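# Place black housing on mat rectangle matching rib spacing

## Task

Measure the center-to-center gap between the two raised ribs on a large face of the black housing, then set the housing down on the mat rectangle whose color matches that gap: 12 mm yellow, 18 mm white, 24 mm blue, 30 mm red. At the end the gripper must not be in contact with the housing, and nothing may leave the table.

## Robot and tools

Robot: one seven-joint arm with a two-finger parallel gripper. Joints, base to hand, with ranges in rad: waist -6.283 to 6.283, shoulder -2.250 to 2.250, upper arm roll -6.283 to 6.283, elbow -2.580 to 2.580, forearm roll -6.283 to 6.283, wrist pitch -2.100 to 2.100, wrist roll -6.283 to 6.283. Load limits are 49.1 N m for the first four and 30.9 N m for the last three; a held object's weight adds to them.

Frames: everything is in the scene frame. Its origin sits on the tabletop under the arm base, +z is up, and +y lies to the left when facing along +x. The base may be tilted against the table, and the reported hand position can be off, more so far out. The gripper's own axes: fingers extend along its +z, and they open and close along its y. end_effector_position is the point between the pads when shut; fingertips stick out about 22 mm past it when closed and about 9 mm when wide open. Closing pushes the tips roughly 13 mm farther from the arm, so keep that clearance above surfaces.

A row is 10 numbers: x, y, z (metres, absolute target for the hand point), qw, qx, qy, qz (absolute orientation, w first), then position, force_limit, speed, each from -1 to 1. This row is an absolute pose plus finger settings. Optionally 7 more numbers from 0 to 1 follow: per-joint stiffness scales in Joint positions order, which persist until changed. Always resend the orientation you want; the quaternion in the last result may have wandered.

Finger numbers: position +1 is fully open (85 mm); the pads touch near -0.8; -1 closes until blocked. force_limit sets pad pressure (about 20 N at -1, 128 N at 0, 235 N at +1 on a 40 mm object closed slowly). speed sets how quickly the gap changes (about 20, 85, 150 mm/s at -1, 0, +1); faster closing squeezes a little harder. Fingers that have stopped only react to a new position differing by at least 0.01; only then do new force or speed values apply. To lighten a grip, open first.

Tools:
- execute_actions(actions): a list of actions; each action is a table of up to 15 rows, one row per 1/30 s control step, with the last row repeated to fill 15 steps (0.5 s). An empty list just reports state and images. Each control step clips the commanded pose to within 70 mm and 16 degrees of where the hand is measured; the arm then goes no further than that clipped pose, so far targets need several actions. A target more than 0.6 m from the gripper's current spot along any gripper axis gets the action refused; if the first action fails, or any action is malformed, nothing moves.
- move(target, speed, blocking): target is one row as above (absolute pose plus finger settings, sent at the start). The hand follows a straight path there, turning the shorter way. speed is the path's top speed in m/s, 0.002 to 0.5, default 0.25; rotation is capped at twice that in rad/s. Path lasts 0.5 to 10 s. It does not avoid obstacles and can overshoot speed near a straight arm. blocking=false returns after 0.5 s; then use wait or stop before sending more rows or moves. Its result adds a move: line giving the ending (done, off_target, moving, held, fault), any limits (paced = pose clipped; held = a check blocked steps, after which the arm may jump fast) and distance from target.
- wait(seconds): 0 to 10; holds the last command, returns early if a running move ends.
- stop(): brakes the current move; fingers keep going.
- zoom_image(camera, region): camera is cam_head_left or cam_head_right (both 896x504); region is [x0, y0, x1, y1] in pixels from top-left, at most 504 by 504. Useful for reading rib spacing and mat colors.
- finished_scene(scene): ends the current scene by its number; final and irreversible. Replying without a tool call also ends things.

Reading results: the state line shows hand pose; Hand target is what the controller is currently driving toward. object_status: 0 moving, 1 blocked while opening, 2 blocked while closing (a grip), 3 reached the request or pads met. Check for 2 after closing at -1. position_measured is in counts: 3 open, about 78 at 60 mm, 130 at 40 mm, 180 at 20 mm, 230 pads touching. touch_left (-y finger) and touch_right (+y finger) each give 28 cells in 7 groups of 4, groups from the fingertip toward the arm, cells along gripper +x; empty cells read near 0 with noise, and a spread grip reads about 30 at 10 N, 140 at 50 N, 240 at 100 N. A pose unreachable line means the clearance check (which includes the base mount) altered or blocked the command. Step readings list hand positions, with HELD marking held-back steps. Joint torques vary only with contact or load when at rest.

Calibration lines give K, distortion and T_world_to_cam for each head camera; actual cameras may differ by a couple of degrees and millimetres.

Cautions: contact torque reaching a joint limit freezes the arm for 10 s and drops the rest of the call. Holding loads heats motors; a MOTOR HOT warning comes at 60 °C and at 75 °C the arm sags (OVER-TEMPERATURE FAULT). Occasional external tugs may hit a held part. Approach slowly: faster moves and targets deep past contact press harder. Avoid drops, slams, hard pushes, and knocking anything off the table. Open and lift clear of the housing before ending.

Each tool is called after "Emit:" as name(argument=value, ...) on one line, values as JSON.

## Session

Emit:
execute_actions(actions=[])

Scene clock: 0.00 s.
end_effector_position=(-0.0729, -0.3417, +0.2377) position_measured=3 object_status=3 touch_left=n/a touch_right=n/a end_effector_quat_wxyz=(+0.033, +0.919, +0.178, +0.351)
Joint positions: [ 2.513 -0.094  0.537  2.165 -0.51   1.8    2.337]
Joint velocities: [-0.     0.     0.     0.     0.    -0.    -0.002]
Joint torques (N m, as the joint torque sensors report them, + toward a larger angle): no reading
Hand target: -0.073, -0.342, +0.238; +0.033, +0.919, +0.178, +0.351
Joint stiffness scale: [1. 1. 1. 1. 1. 1. 1.]

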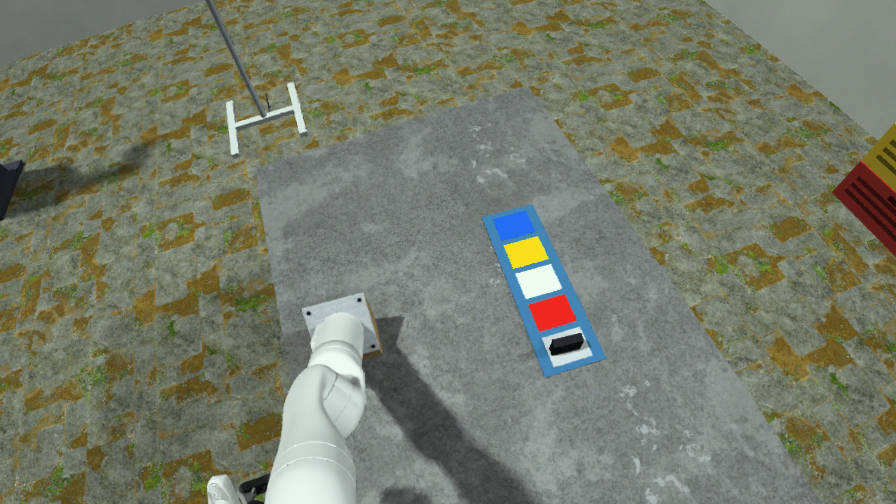

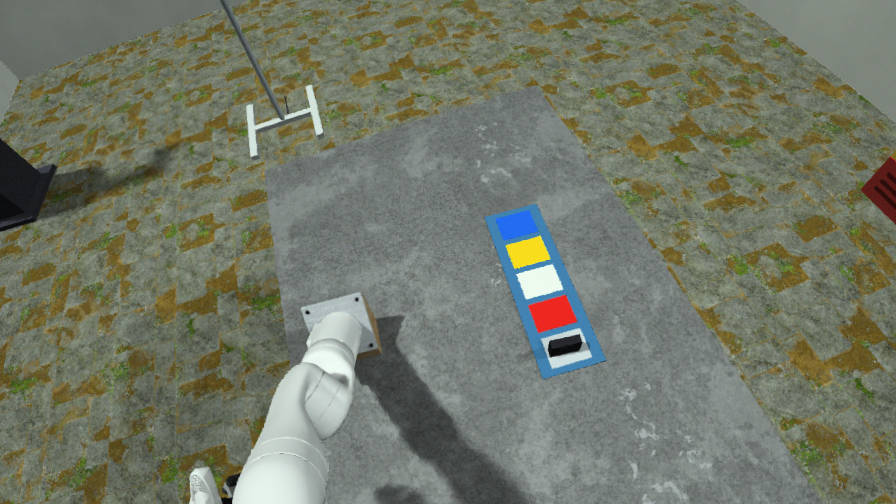

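Emit:
zoom_image(camera="cam_head_left", region=[520, 310, 610, 380])

Region (520, 310, 610, 380) of cam_head_left's 896x504 image, scaled by 5.600, with more detail than that image has.

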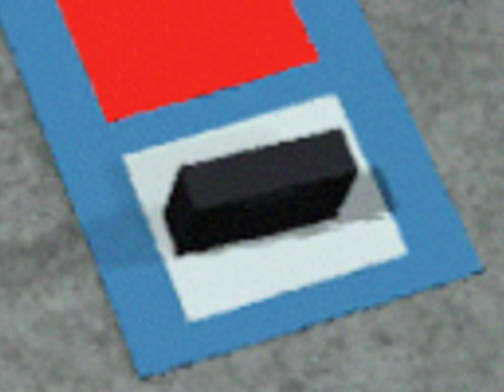

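Emit:
move(target=[0.42,-0.178,0.13,0,0.9976,-0.07,0,1,-0.6,0], speed=0.35)

Emit:
zoom_image(camera="cam_head_left", region=[460, 190, 700, 400])

Scene clock: 2.73 s.
end_effector_position=(-0.0395, -0.3283, +0.2270) position_measured=3 object_status=3 touch_left=((0 -6 -3 -4) (-1 -7 5 -4) (0 -6 -5 -11) (0 -9 4 -8) (-1 3 -6 0) (-6 3 -12 10) (-6 -1 9 -1)) touch_right=((8 5 10 -1) (-6 -8 -13 9) (6 11 -3 -1) (10 6 2 -1) (-1 5 13 -2) (-3 -7 7 0) (-8 -9 1 -1)) end_effector_quat_wxyz=(+0.028, +0.930, +0.153, +0.334)
Joint positions: [ 2.529 -0.185  0.525  2.292 -0.501  1.721  2.281]
Joint velocities: [-0.     0.     0.001  0.     0.     0.    -0.001]
Joint torques (N m, as the joint torque sensors report them, + toward a larger angle): [ 1.82 -6.94  3.1  -3.41  1.26  1.87 -0.14]
Hand target: -0.040, -0.330, +0.228; +0.033, +0.928, +0.157, +0.335
Off the commanded pose: 0.493 m, 47 deg; position and orientation clipped at the last step of the last action.
Joint stiffness scale: [1. 1. 1. 1. 1. 1. 1.]
move: held; limits=paced,held; held on 48 of 56 steps, including the last
pose unreachable: on one or more control steps of this call, first in action 0 (counted from 0), an arm could not follow its commanded pose, so it was not sent that pose on those steps. On the call's last step it was still not sent that pose. It may still have moved: this result reports where it is.
cause: the commanded pose would bring two parts of the arm too close to each other (its gripper and another part of the arm, with joints 2 (shoulder) to 7 (wrist roll) between them).

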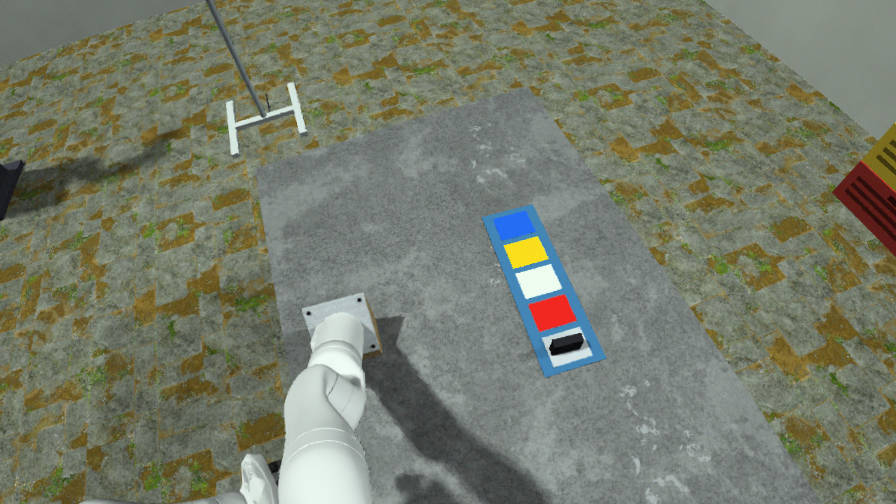

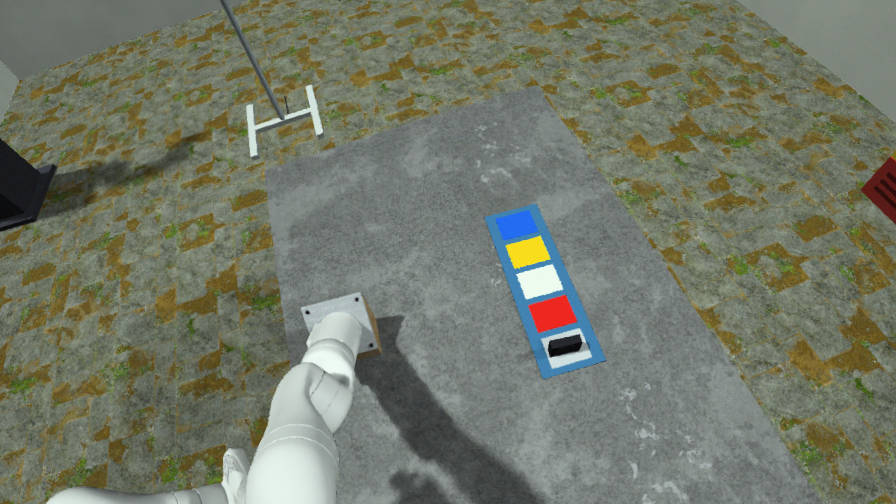

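Region (460, 190, 700, 400) of cam_head_left's 896x504 image, scaled by 2.100, with more detail than that image has; it fills the top 441 rows of this view, and the rest is white.

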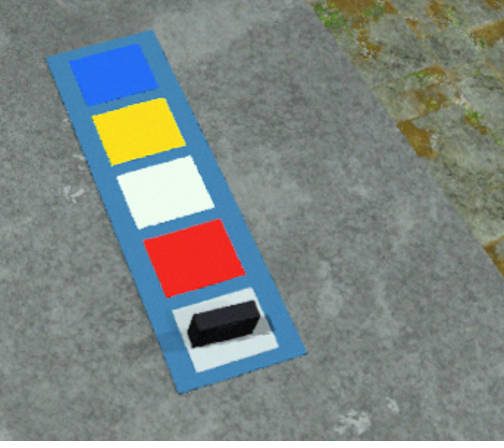

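Emit:
move(target=[-0.12,-0.58,0.22,0,0.9,0.4,0.15,1,-0.6,0], speed=0.3)

Emit:
move(target=[0.25,-0.56,0.2,0,0.5,0.866,0,1,-0.6,0], speed=0.3)

Emit:
move(target=[0.42,-0.178,0.13,0,0.07,0.9976,0,1,-0.6,0], speed=0.3)

Scene clock: 4.70 s.
end_effector_position=(-0.1135, -0.5809, +0.2215) position_measured=3 object_status=3 touch_left=((-2 -7 1 -11) (-7 -10 -4 3) (-3 6 -2 -7) (-4 -11 9 -6) (-1 -10 -5 4) (8 -3 5 -3) (-1 5 5 -3)) touch_right=((0 9 8 0) (-3 3 6 -3) (11 3 1 0) (11 1 -4 8) (-8 2 5 -17) (-5 5 -5 -1) (-3 -6 9 -4)) end_effector_quat_wxyz=(+0.006, +0.901, +0.405, +0.155)
Joint positions: [ 2.452 -0.278 -0.08   1.62  -0.694  1.545  1.8  ]
Joint velocities: [ 0.013  0.007 -0.007 -0.004 -0.    -0.    -0.   ]
Joint torques (N m, as the joint torque sensors report them, + toward a larger angle): [  0.79 -11.62   4.74  -5.43   0.     1.02  -0.13]
Hand target: -0.118, -0.582, +0.220; +0.002, +0.903, +0.401, +0.151
Off the commanded pose: 0.007 m, 1 deg.
Joint stiffness scale: [1. 1. 1. 1. 1. 1. 1.]
move: off_target

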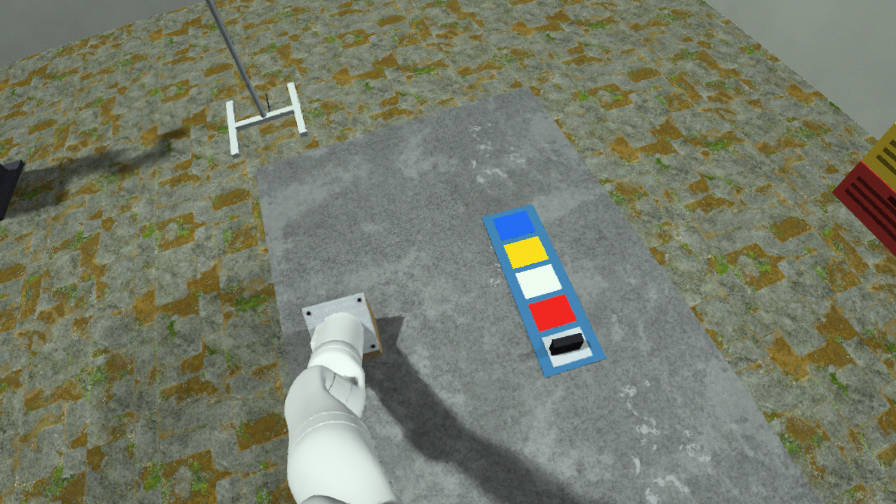

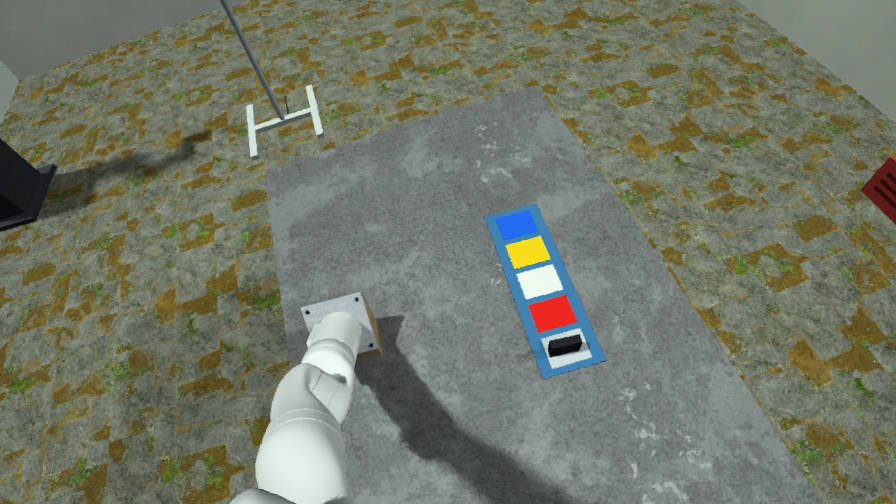

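Scene clock: 7.27 s.
end_effector_position=(+0.2514, -0.5538, +0.2004) position_measured=3 object_status=3 touch_left=((-2 -10 3 -16) (-6 -3 13 -3) (0 -4 7 -4) (-3 -5 7 0) (4 -3 -13 -5) (9 2 -2 6) (2 7 2 5)) touch_right=((7 1 16 2) (-6 -10 -1 4) (-4 3 8 -7) (8 -2 1 3) (-4 10 6 -19) (0 5 2 7) (-15 -4 2 -3)) end_effector_quat_wxyz=(+0.001, +0.507, +0.862, +0.009)
Joint positions: [ 2.397 -0.883 -0.951  1.644 -0.585  1.207  1.934]
Joint velocities: [ 0.004 -0.005 -0.001 -0.002  0.002 -0.001 -0.001]
Joint torques (N m, as the joint torque sensors report them, + toward a larger angle): [-9.09 -0.37  4.54 -6.48 -0.12  0.15  0.06]
Hand target: +0.251, -0.557, +0.201; +0.001, +0.500, +0.866, +0.002
Off the commanded pose: 0.006 m, 1 deg.
Joint stiffness scale: [1. 1. 1. 1. 1. 1. 1.]
move: off_target

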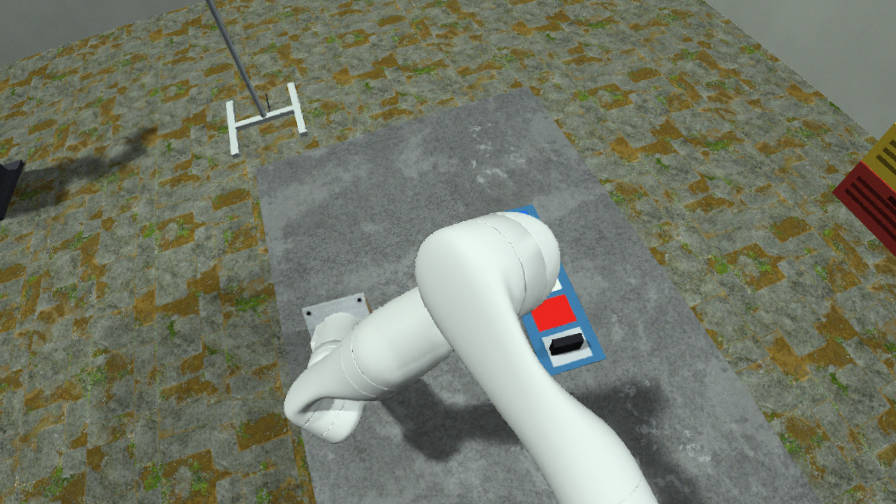

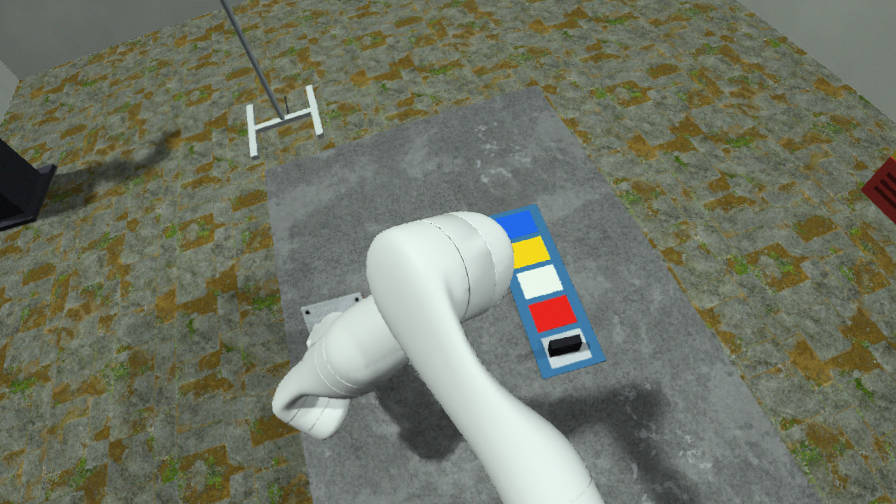

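Scene clock: 9.27 s.
end_effector_position=(+0.4158, -0.1785, +0.1293) position_measured=3 object_status=3 touch_left=((-9 4 -2 -16) (-3 1 6 5) (0 -2 -15 -4) (6 -12 1 -3) (-5 5 -2 2) (-4 3 -12 8) (4 0 7 5)) touch_right=((5 5 1 2) (-2 -11 -4 -1) (15 -1 1 -16) (4 -8 -1 0) (-6 -3 -8 -6) (-12 -1 3 -5) (-2 -3 -1 1)) end_effector_quat_wxyz=(-0.003, +0.067, +0.998, +0.001)
Joint positions: [ 2.056 -1.383 -1.608  1.767 -0.688  1.038  1.99 ]
Joint velocities: [-0.    -0.013  0.    -0.003  0.    -0.    -0.001]
Joint torques (N m, as the joint torque sensors report them, + toward a larger angle): [-11.59  10.55   5.56  -5.4    0.38  -0.16  -0.09]
Hand target: +0.418, -0.176, +0.130; -0.000, +0.070, +0.998, +0.002
Off the commanded pose: 0.004 m, 0 deg.
Joint stiffness scale: [1. 1. 1. 1. 1. 1. 1.]
move: off_target

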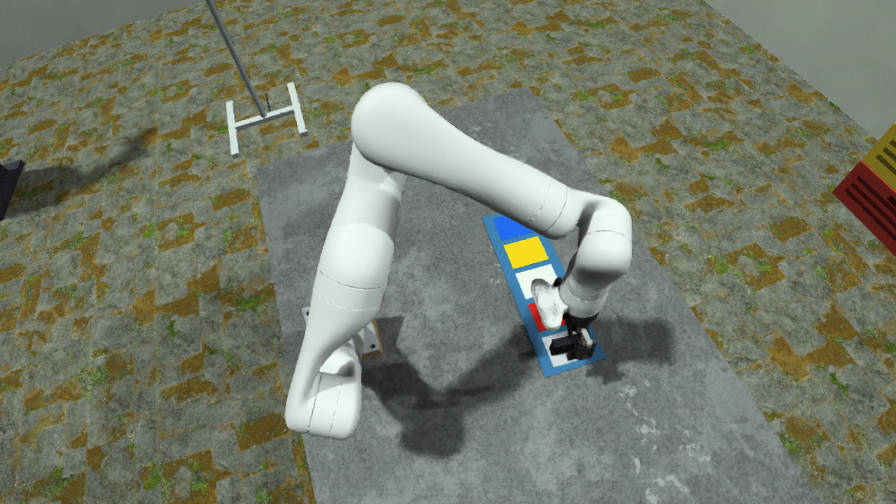

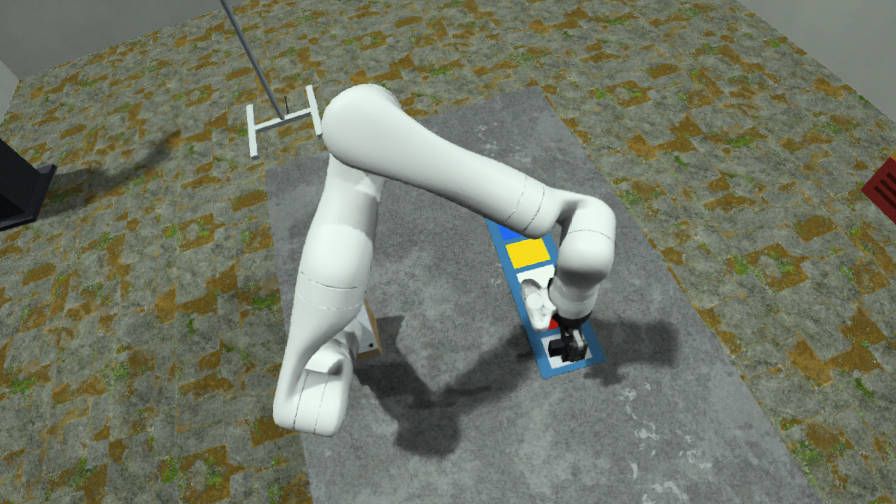

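Emit:
zoom_image(camera="cam_head_left", region=[510, 270, 640, 390])

Region (510, 270, 640, 390) of cam_head_left's 896x504 image, scaled by 3.877, with more detail than that image has; it fills the top 465 rows of this view, and the rest is white.

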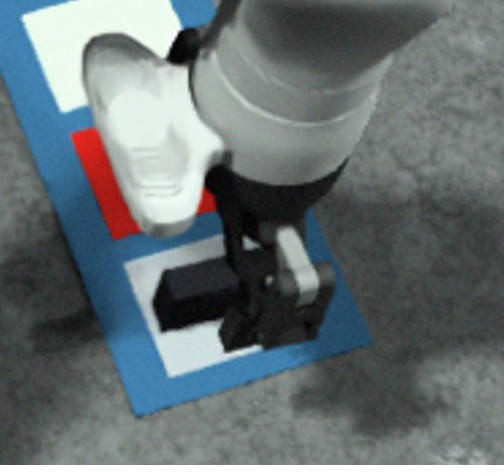

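Emit:
move(target=[0.432,-0.172,0.032,0,0.07,0.9976,0,1,-0.6,0], speed=0.12)

Emit:
zoom_image(camera="cam_head_left", region=[510, 270, 640, 390])

Scene clock: 11.10 s.
end_effector_position=(+0.4328, -0.1708, +0.0343) position_measured=3 object_status=3 touch_left=((-2 -6 12 -3) (-3 -1 8 3) (1 4 7 5) (5 9 12 0) (-1 1 4 5) (-1 13 1 11) (-1 11 8 0)) touch_right=((18 -1 -5 8) (5 -10 4 -2) (-7 -3 3 -9) (11 5 -2 -6) (-6 6 7 -15) (1 -2 6 -8) (-2 -10 3 14)) end_effector_quat_wxyz=(-0.000, +0.072, +0.997, +0.002)
Joint positions: [ 2.206 -1.44  -1.775  1.8   -0.782  0.807  2.017]
Joint velocities: [ 0.007 -0.    -0.002 -0.    -0.    -0.002  0.001]
Joint torques (N m, as the joint torque sensors report them, + toward a larger angle): [-12.49  12.43   4.61  -3.59   0.46  -0.18   0.06]
Hand target: +0.432, -0.172, +0.032; -0.000, +0.070, +0.998, +0.000
Off the commanded pose: 0.003 m, 0 deg.
Joint stiffness scale: [1. 1. 1. 1. 1. 1. 1.]
move: done

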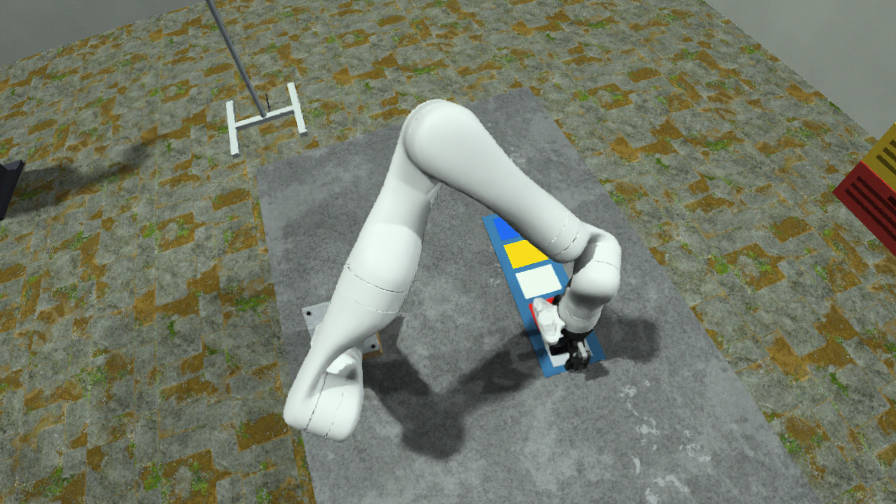

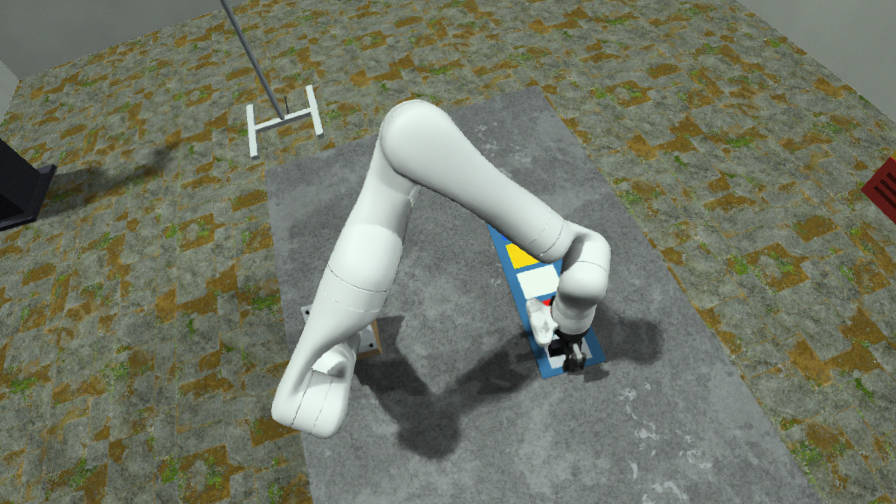

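Region (510, 270, 640, 390) of cam_head_left's 896x504 image, scaled by 3.877, with more detail than that image has; it fills the top 465 rows of this view, and the rest is white.

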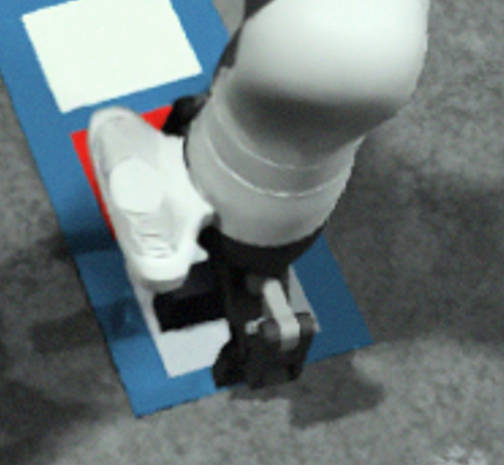

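Emit:
move(target=[0.433,-0.166,0.029,0,0.07,0.9976,0,-1,-0.6,0], speed=0.05)

Scene clock: 12.37 s.
end_effector_position=(+0.4312, -0.1669, +0.0303) position_measured=184 object_status=2 touch_left=((32 29 29 4) (5 6 12 14) (-3 2 -4 -1) (87 100 95 59) (431 425 323 303) (142 126 109 101) (364 481 422 253)) touch_right=((2 10 5 0) (1 -9 -3 4) (7 1 0 -20) (65 99 69 41) (323 503 402 233) (142 188 173 121) (411 593 650 284)) end_effector_quat_wxyz=(-0.003, +0.067, +0.998, +0.000)
Joint positions: [ 2.206 -1.449 -1.785  1.8   -0.782  0.803  2.017]
Joint velocities: [-0.001  0.001 -0.001 -0.    -0.    -0.     0.   ]
Joint torques (N m, as the joint torque sensors report them, + toward a larger angle): [-12.11  12.52   4.74  -3.96   0.48   0.03  -0.21]
Hand target: +0.433, -0.166, +0.029; -0.000, +0.070, +0.998, +0.000
Off the commanded pose: 0.002 m, 0 deg.
Joint stiffness scale: [1. 1. 1. 1. 1. 1. 1.]
move: done

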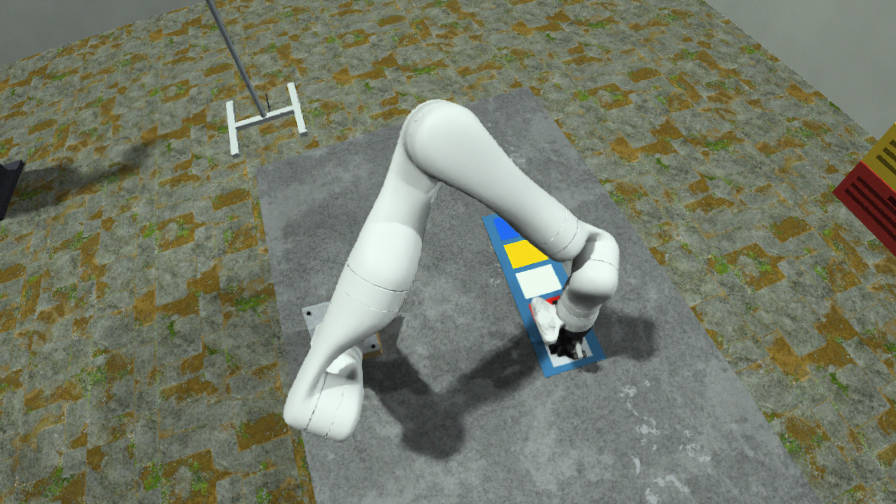

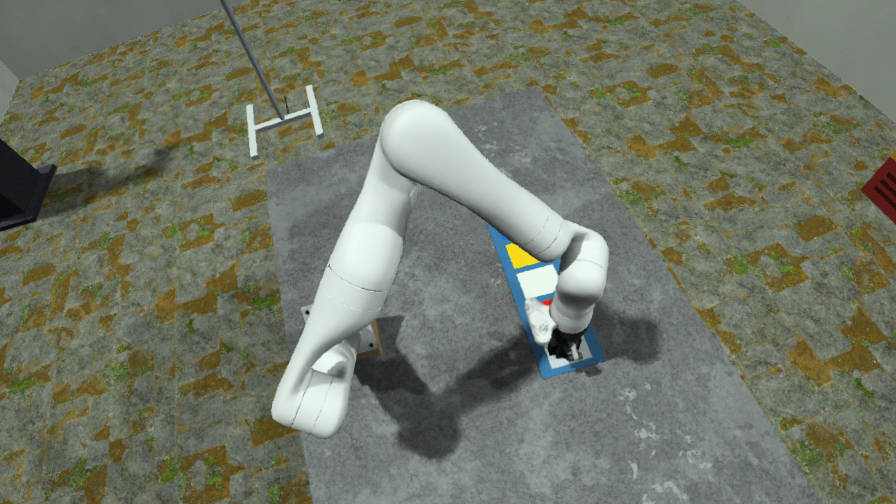

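Emit:
execute_actions(actions=[[[0.433,-0.166,0.033,0,0.05,0.9987,0,-1,-0.6,0],[0.433,-0.166,0.037,0,0.05,0.9987,0,-1,-0.6,0],[0.433,-0.166,0.041,0,0.05,0.9987,0,-1,-0.6,0],[0.433,-0.166,0.045,0,0.05,0.9987,0,-1,-0.6,0],[0.433,-0.166,0.05,0,0.05,0.9987,0,-1,-0.6,0],[0.433,-0.166,0.055,0,0.05,0.9987,0,-1,-0.6,0],[0.433,-0.166,0.06,0,0.05,0.9987,0,-1,-0.6,0]]])

Emit:
move(target=[0.461,0.089,0.05,0,0.05,0.9987,0,-1,-0.6,0])

Emit:
zoom_image(camera="cam_head_left", region=[470, 190, 600, 310])

Scene clock: 13.43 s.
end_effector_position=(+0.4320, -0.1671, +0.0568) position_measured=184 object_status=2 touch_left=((30 33 20 7) (0 -1 7 -3) (5 6 -5 -16) (94 103 96 59) (426 429 341 302) (143 127 110 106) (351 481 409 252)) touch_right=((11 5 4 1) (2 -8 5 8) (8 -6 -5 4) (77 112 61 45) (324 516 398 240) (143 179 184 119) (415 599 654 282)) end_effector_quat_wxyz=(-0.001, +0.050, +0.999, -0.001)
Joint positions: [ 2.164 -1.431 -1.749  1.785 -0.746  0.86   2.023]
Joint velocities: [-0.019  0.     0.011 -0.004 -0.001  0.015  0.   ]
Joint torques (N m, as the joint torque sensors report them, + toward a larger angle): [-11.69  12.39   5.1   -4.21   0.04   0.31   0.1 ]
Hand target: +0.433, -0.166, +0.060; +0.000, +0.050, +0.999, +0.000
Off the commanded pose: 0.004 m, 0 deg.
Joint stiffness scale: [1. 1. 1. 1. 1. 1. 1.]
Step readings (end_effector_position):
0: (+0.4312, -0.1669, +0.0303)
1: (+0.4312, -0.1668, +0.0304)
2: (+0.4312, -0.1668, +0.0309)
4: (+0.4309, -0.1673, +0.0342)
8: (+0.4299, -0.1690, +0.0480)
15: end_effector_position above

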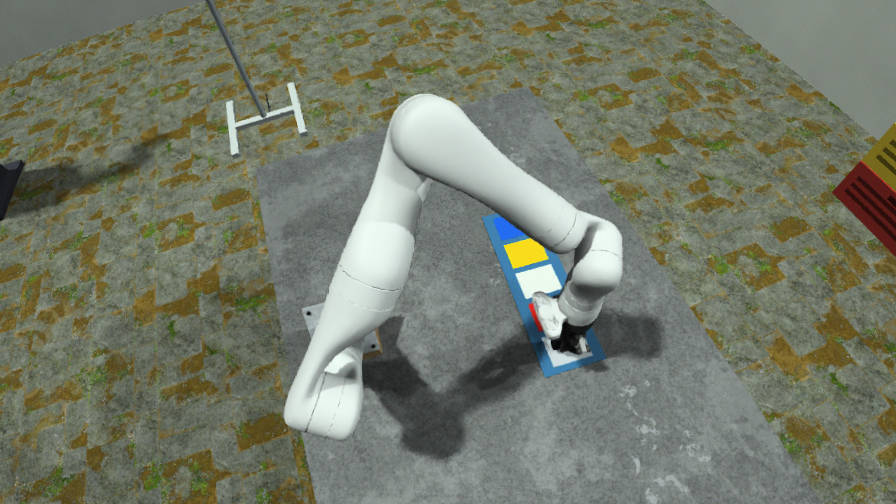

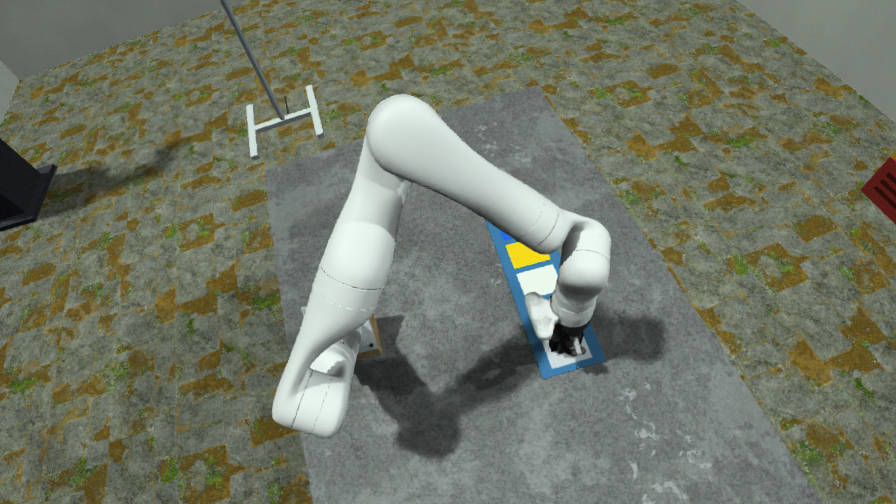

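Scene clock: 15.00 s.
end_effector_position=(+0.4605, +0.0887, +0.0497) position_measured=184 object_status=2 touch_left=((33 17 31 8) (3 3 8 -2) (1 -5 -10 -6) (86 92 100 66) (427 424 324 306) (141 143 115 110) (355 479 405 255)) touch_right=((-5 3 3 0) (4 3 -1 9) (9 2 7 -7) (73 103 62 32) (324 502 390 249) (142 185 177 109) (415 591 644 287)) end_effector_quat_wxyz=(+0.001, +0.048, +0.999, +0.003)
Joint positions: [ 1.995 -1.743 -1.944  1.374 -0.787  1.083  1.464]
Joint velocities: [ 0.001 -0.007  0.    -0.002 -0.001  0.003  0.001]
Joint torques (N m, as the joint torque sensors report them, + toward a larger angle): [-11.77  19.18   5.76  -4.87  -0.1    0.05  -0.01]
Hand target: +0.459, +0.090, +0.050; -0.001, +0.050, +0.999, +0.001
Off the commanded pose: 0.001 m, 0 deg.
Joint stiffness scale: [1. 1. 1. 1. 1. 1. 1.]
move: done

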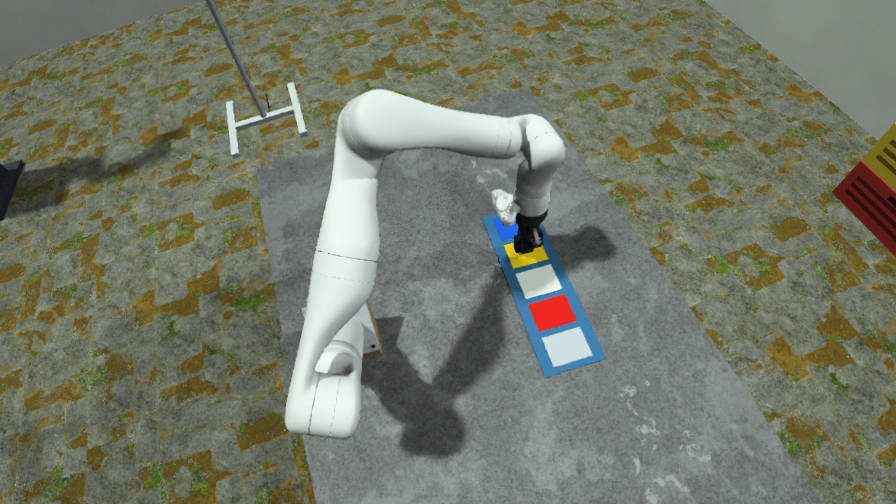

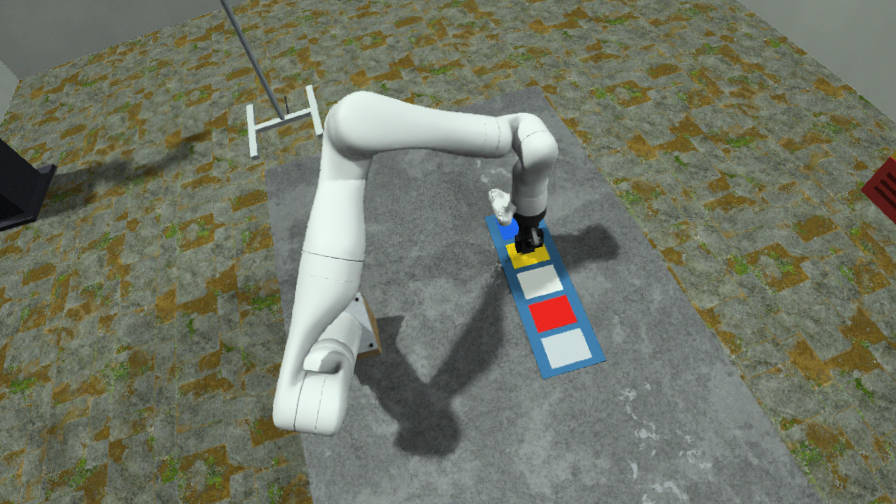

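Region (470, 190, 600, 310) of cam_head_left's 896x504 image, scaled by 3.877, with more detail than that image has; it fills the top 465 rows of this view, and the rest is white.

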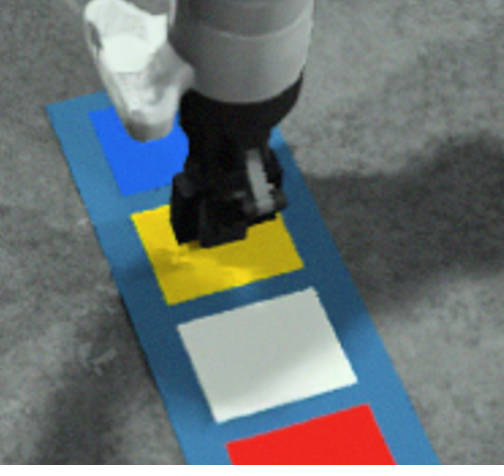

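Emit:
move(target=[0.457,0.084,0.029,0,0.05,0.9987,0,-1,-0.6,0], speed=0.04)

Emit:
execute_actions(actions=[[[0.457,0.084,0.029,0,0.05,0.9987,0,0.4,-0.6,0]]])

Emit:
move(target=[0.457,0.084,0.11,0,0.05,0.9987,0,0.4,-0.6,0])

Emit:
zoom_image(camera="cam_head_left", region=[470, 190, 600, 310])

Scene clock: 16.23 s.
end_effector_position=(+0.4573, +0.0849, +0.0320) position_measured=184 object_status=2 touch_left=((31 23 23 12) (3 7 0 2) (9 0 3 -5) (91 97 96 55) (425 429 341 296) (141 134 112 104) (360 474 410 263)) touch_right=((9 6 5 8) (-4 -6 16 -1) (5 -2 -2 3) (84 108 62 33) (333 511 397 256) (136 171 186 119) (421 599 650 270)) end_effector_quat_wxyz=(+0.000, +0.051, +0.999, -0.000)
Joint positions: [ 2.006 -1.754 -1.966  1.399 -0.787  1.04   1.464]
Joint velocities: [ 0.002  0.    -0.004  0.    -0.001 -0.004 -0.001]
Joint torques (N m, as the joint torque sensors report them, + toward a larger angle): [-11.43  19.91   5.84  -4.61   0.1   -0.32  -0.09]
Hand target: +0.457, +0.084, +0.029; -0.000, +0.050, +0.999, -0.000
Off the commanded pose: 0.003 m, 0 deg.
Joint stiffness scale: [1. 1. 1. 1. 1. 1. 1.]
move: done

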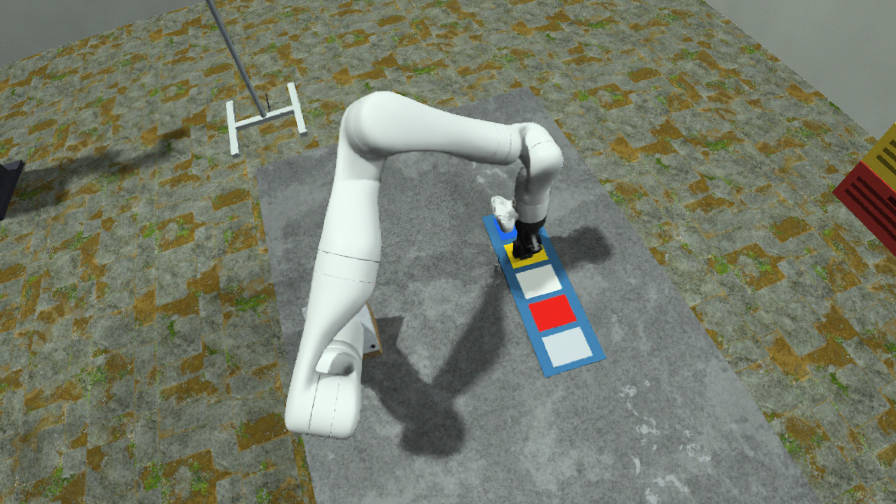

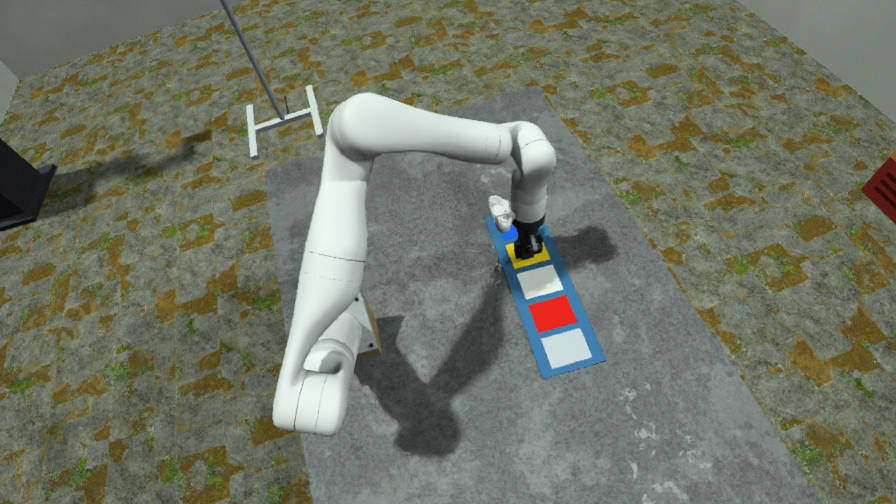

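Scene clock: 16.73 s.
end_effector_position=(+0.4572, +0.0850, +0.0317) position_measured=91 object_status=0 touch_left=((-3 2 6 -16) (-2 1 6 8) (12 0 1 -9) (2 -6 3 -1) (6 12 -1 -7) (-8 2 -9 4) (-9 -7 0 -3)) touch_right=((11 16 4 6) (-8 -8 8 3) (-5 -3 4 -12) (9 1 -3 5) (-10 3 13 -15) (3 -4 0 -3) (-1 -6 -12 9)) end_effector_quat_wxyz=(-0.000, +0.051, +0.999, +0.000)
Joint positions: [ 2.006 -1.754 -1.967  1.399 -0.787  1.039  1.464]
Joint velocities: [-0.    -0.     0.001  0.    -0.001  0.     0.001]
Joint torques (N m, as the joint torque sensors report them, + toward a larger angle): [-11.54  19.94   5.74  -4.68   0.68   0.06  -0.03]
Hand target: +0.457, +0.084, +0.029; -0.000, +0.050, +0.999, -0.000
Off the commanded pose: 0.003 m, 0 deg.
Joint stiffness scale: [1. 1. 1. 1. 1. 1. 1.]
Step readings (end_effector_position):
0: (+0.4573, +0.0849, +0.0320)
1: (+0.4573, +0.0849, +0.0319)
2: (+0.4573, +0.0850, +0.0319)
4: (+0.4572, +0.0850, +0.0318)
8: (+0.4572, +0.0850, +0.0318)
15: end_effector_position above

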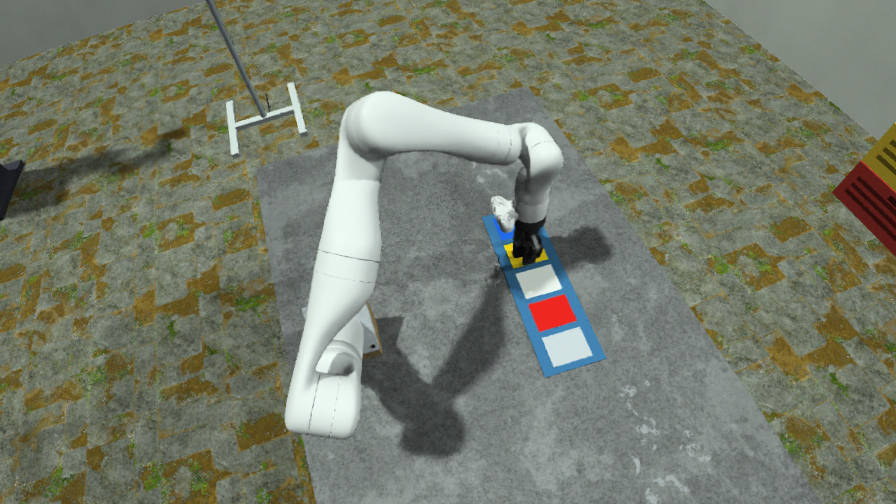

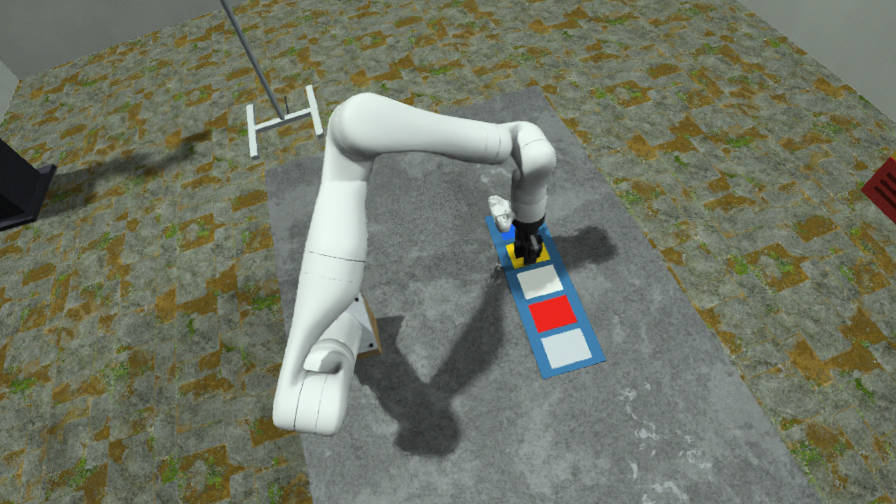

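Scene clock: 17.60 s.
end_effector_position=(+0.4570, +0.0831, +0.1067) position_measured=78 object_status=3 touch_left=((-2 0 12 -12) (-9 1 7 15) (-6 1 -2 -1) (4 -1 8 12) (-8 5 1 -6) (2 -3 -13 11) (-1 -5 15 4)) touch_right=((8 4 9 0) (2 -7 -7 7) (4 -2 6 -14) (12 -8 0 4) (-4 0 15 -18) (-1 11 9 1) (-4 -14 -3 1)) end_effector_quat_wxyz=(-0.000, +0.047, +0.999, -0.001)
Joint positions: [ 1.95  -1.684 -1.893  1.342 -0.743  1.198  1.441]
Joint velocities: [-0.003 -0.001  0.005 -0.001  0.     0.004 -0.001]
Joint torques (N m, as the joint torque sensors report them, + toward a larger angle): [-11.18  18.59   6.02  -5.83   0.51  -0.1   -0.09]
Hand target: +0.457, +0.084, +0.110; +0.000, +0.050, +0.999, +0.000
Off the commanded pose: 0.003 m, 0 deg.
Joint stiffness scale: [1. 1. 1. 1. 1. 1. 1.]
move: done

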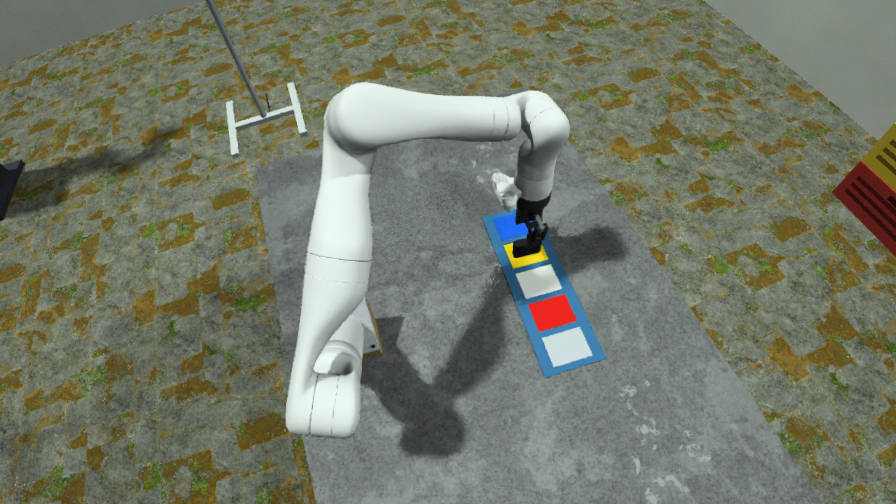

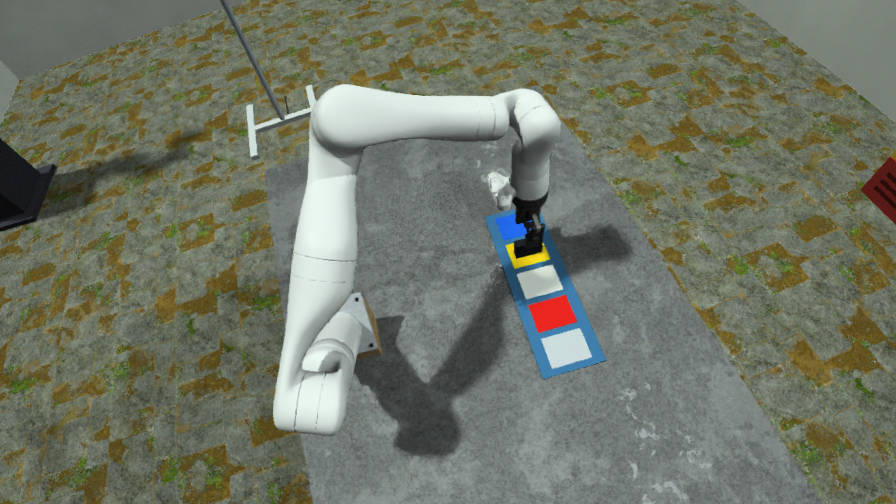

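Region (470, 190, 600, 310) of cam_head_left's 896x504 image, scaled by 3.877, with more detail than that image has; it fills the top 465 rows of this view, and the rest is white.

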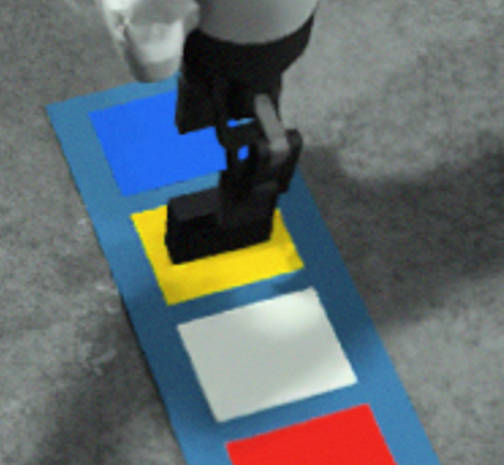

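Emit:
finished_scene(scene=1)

The scene is finished: the task was done.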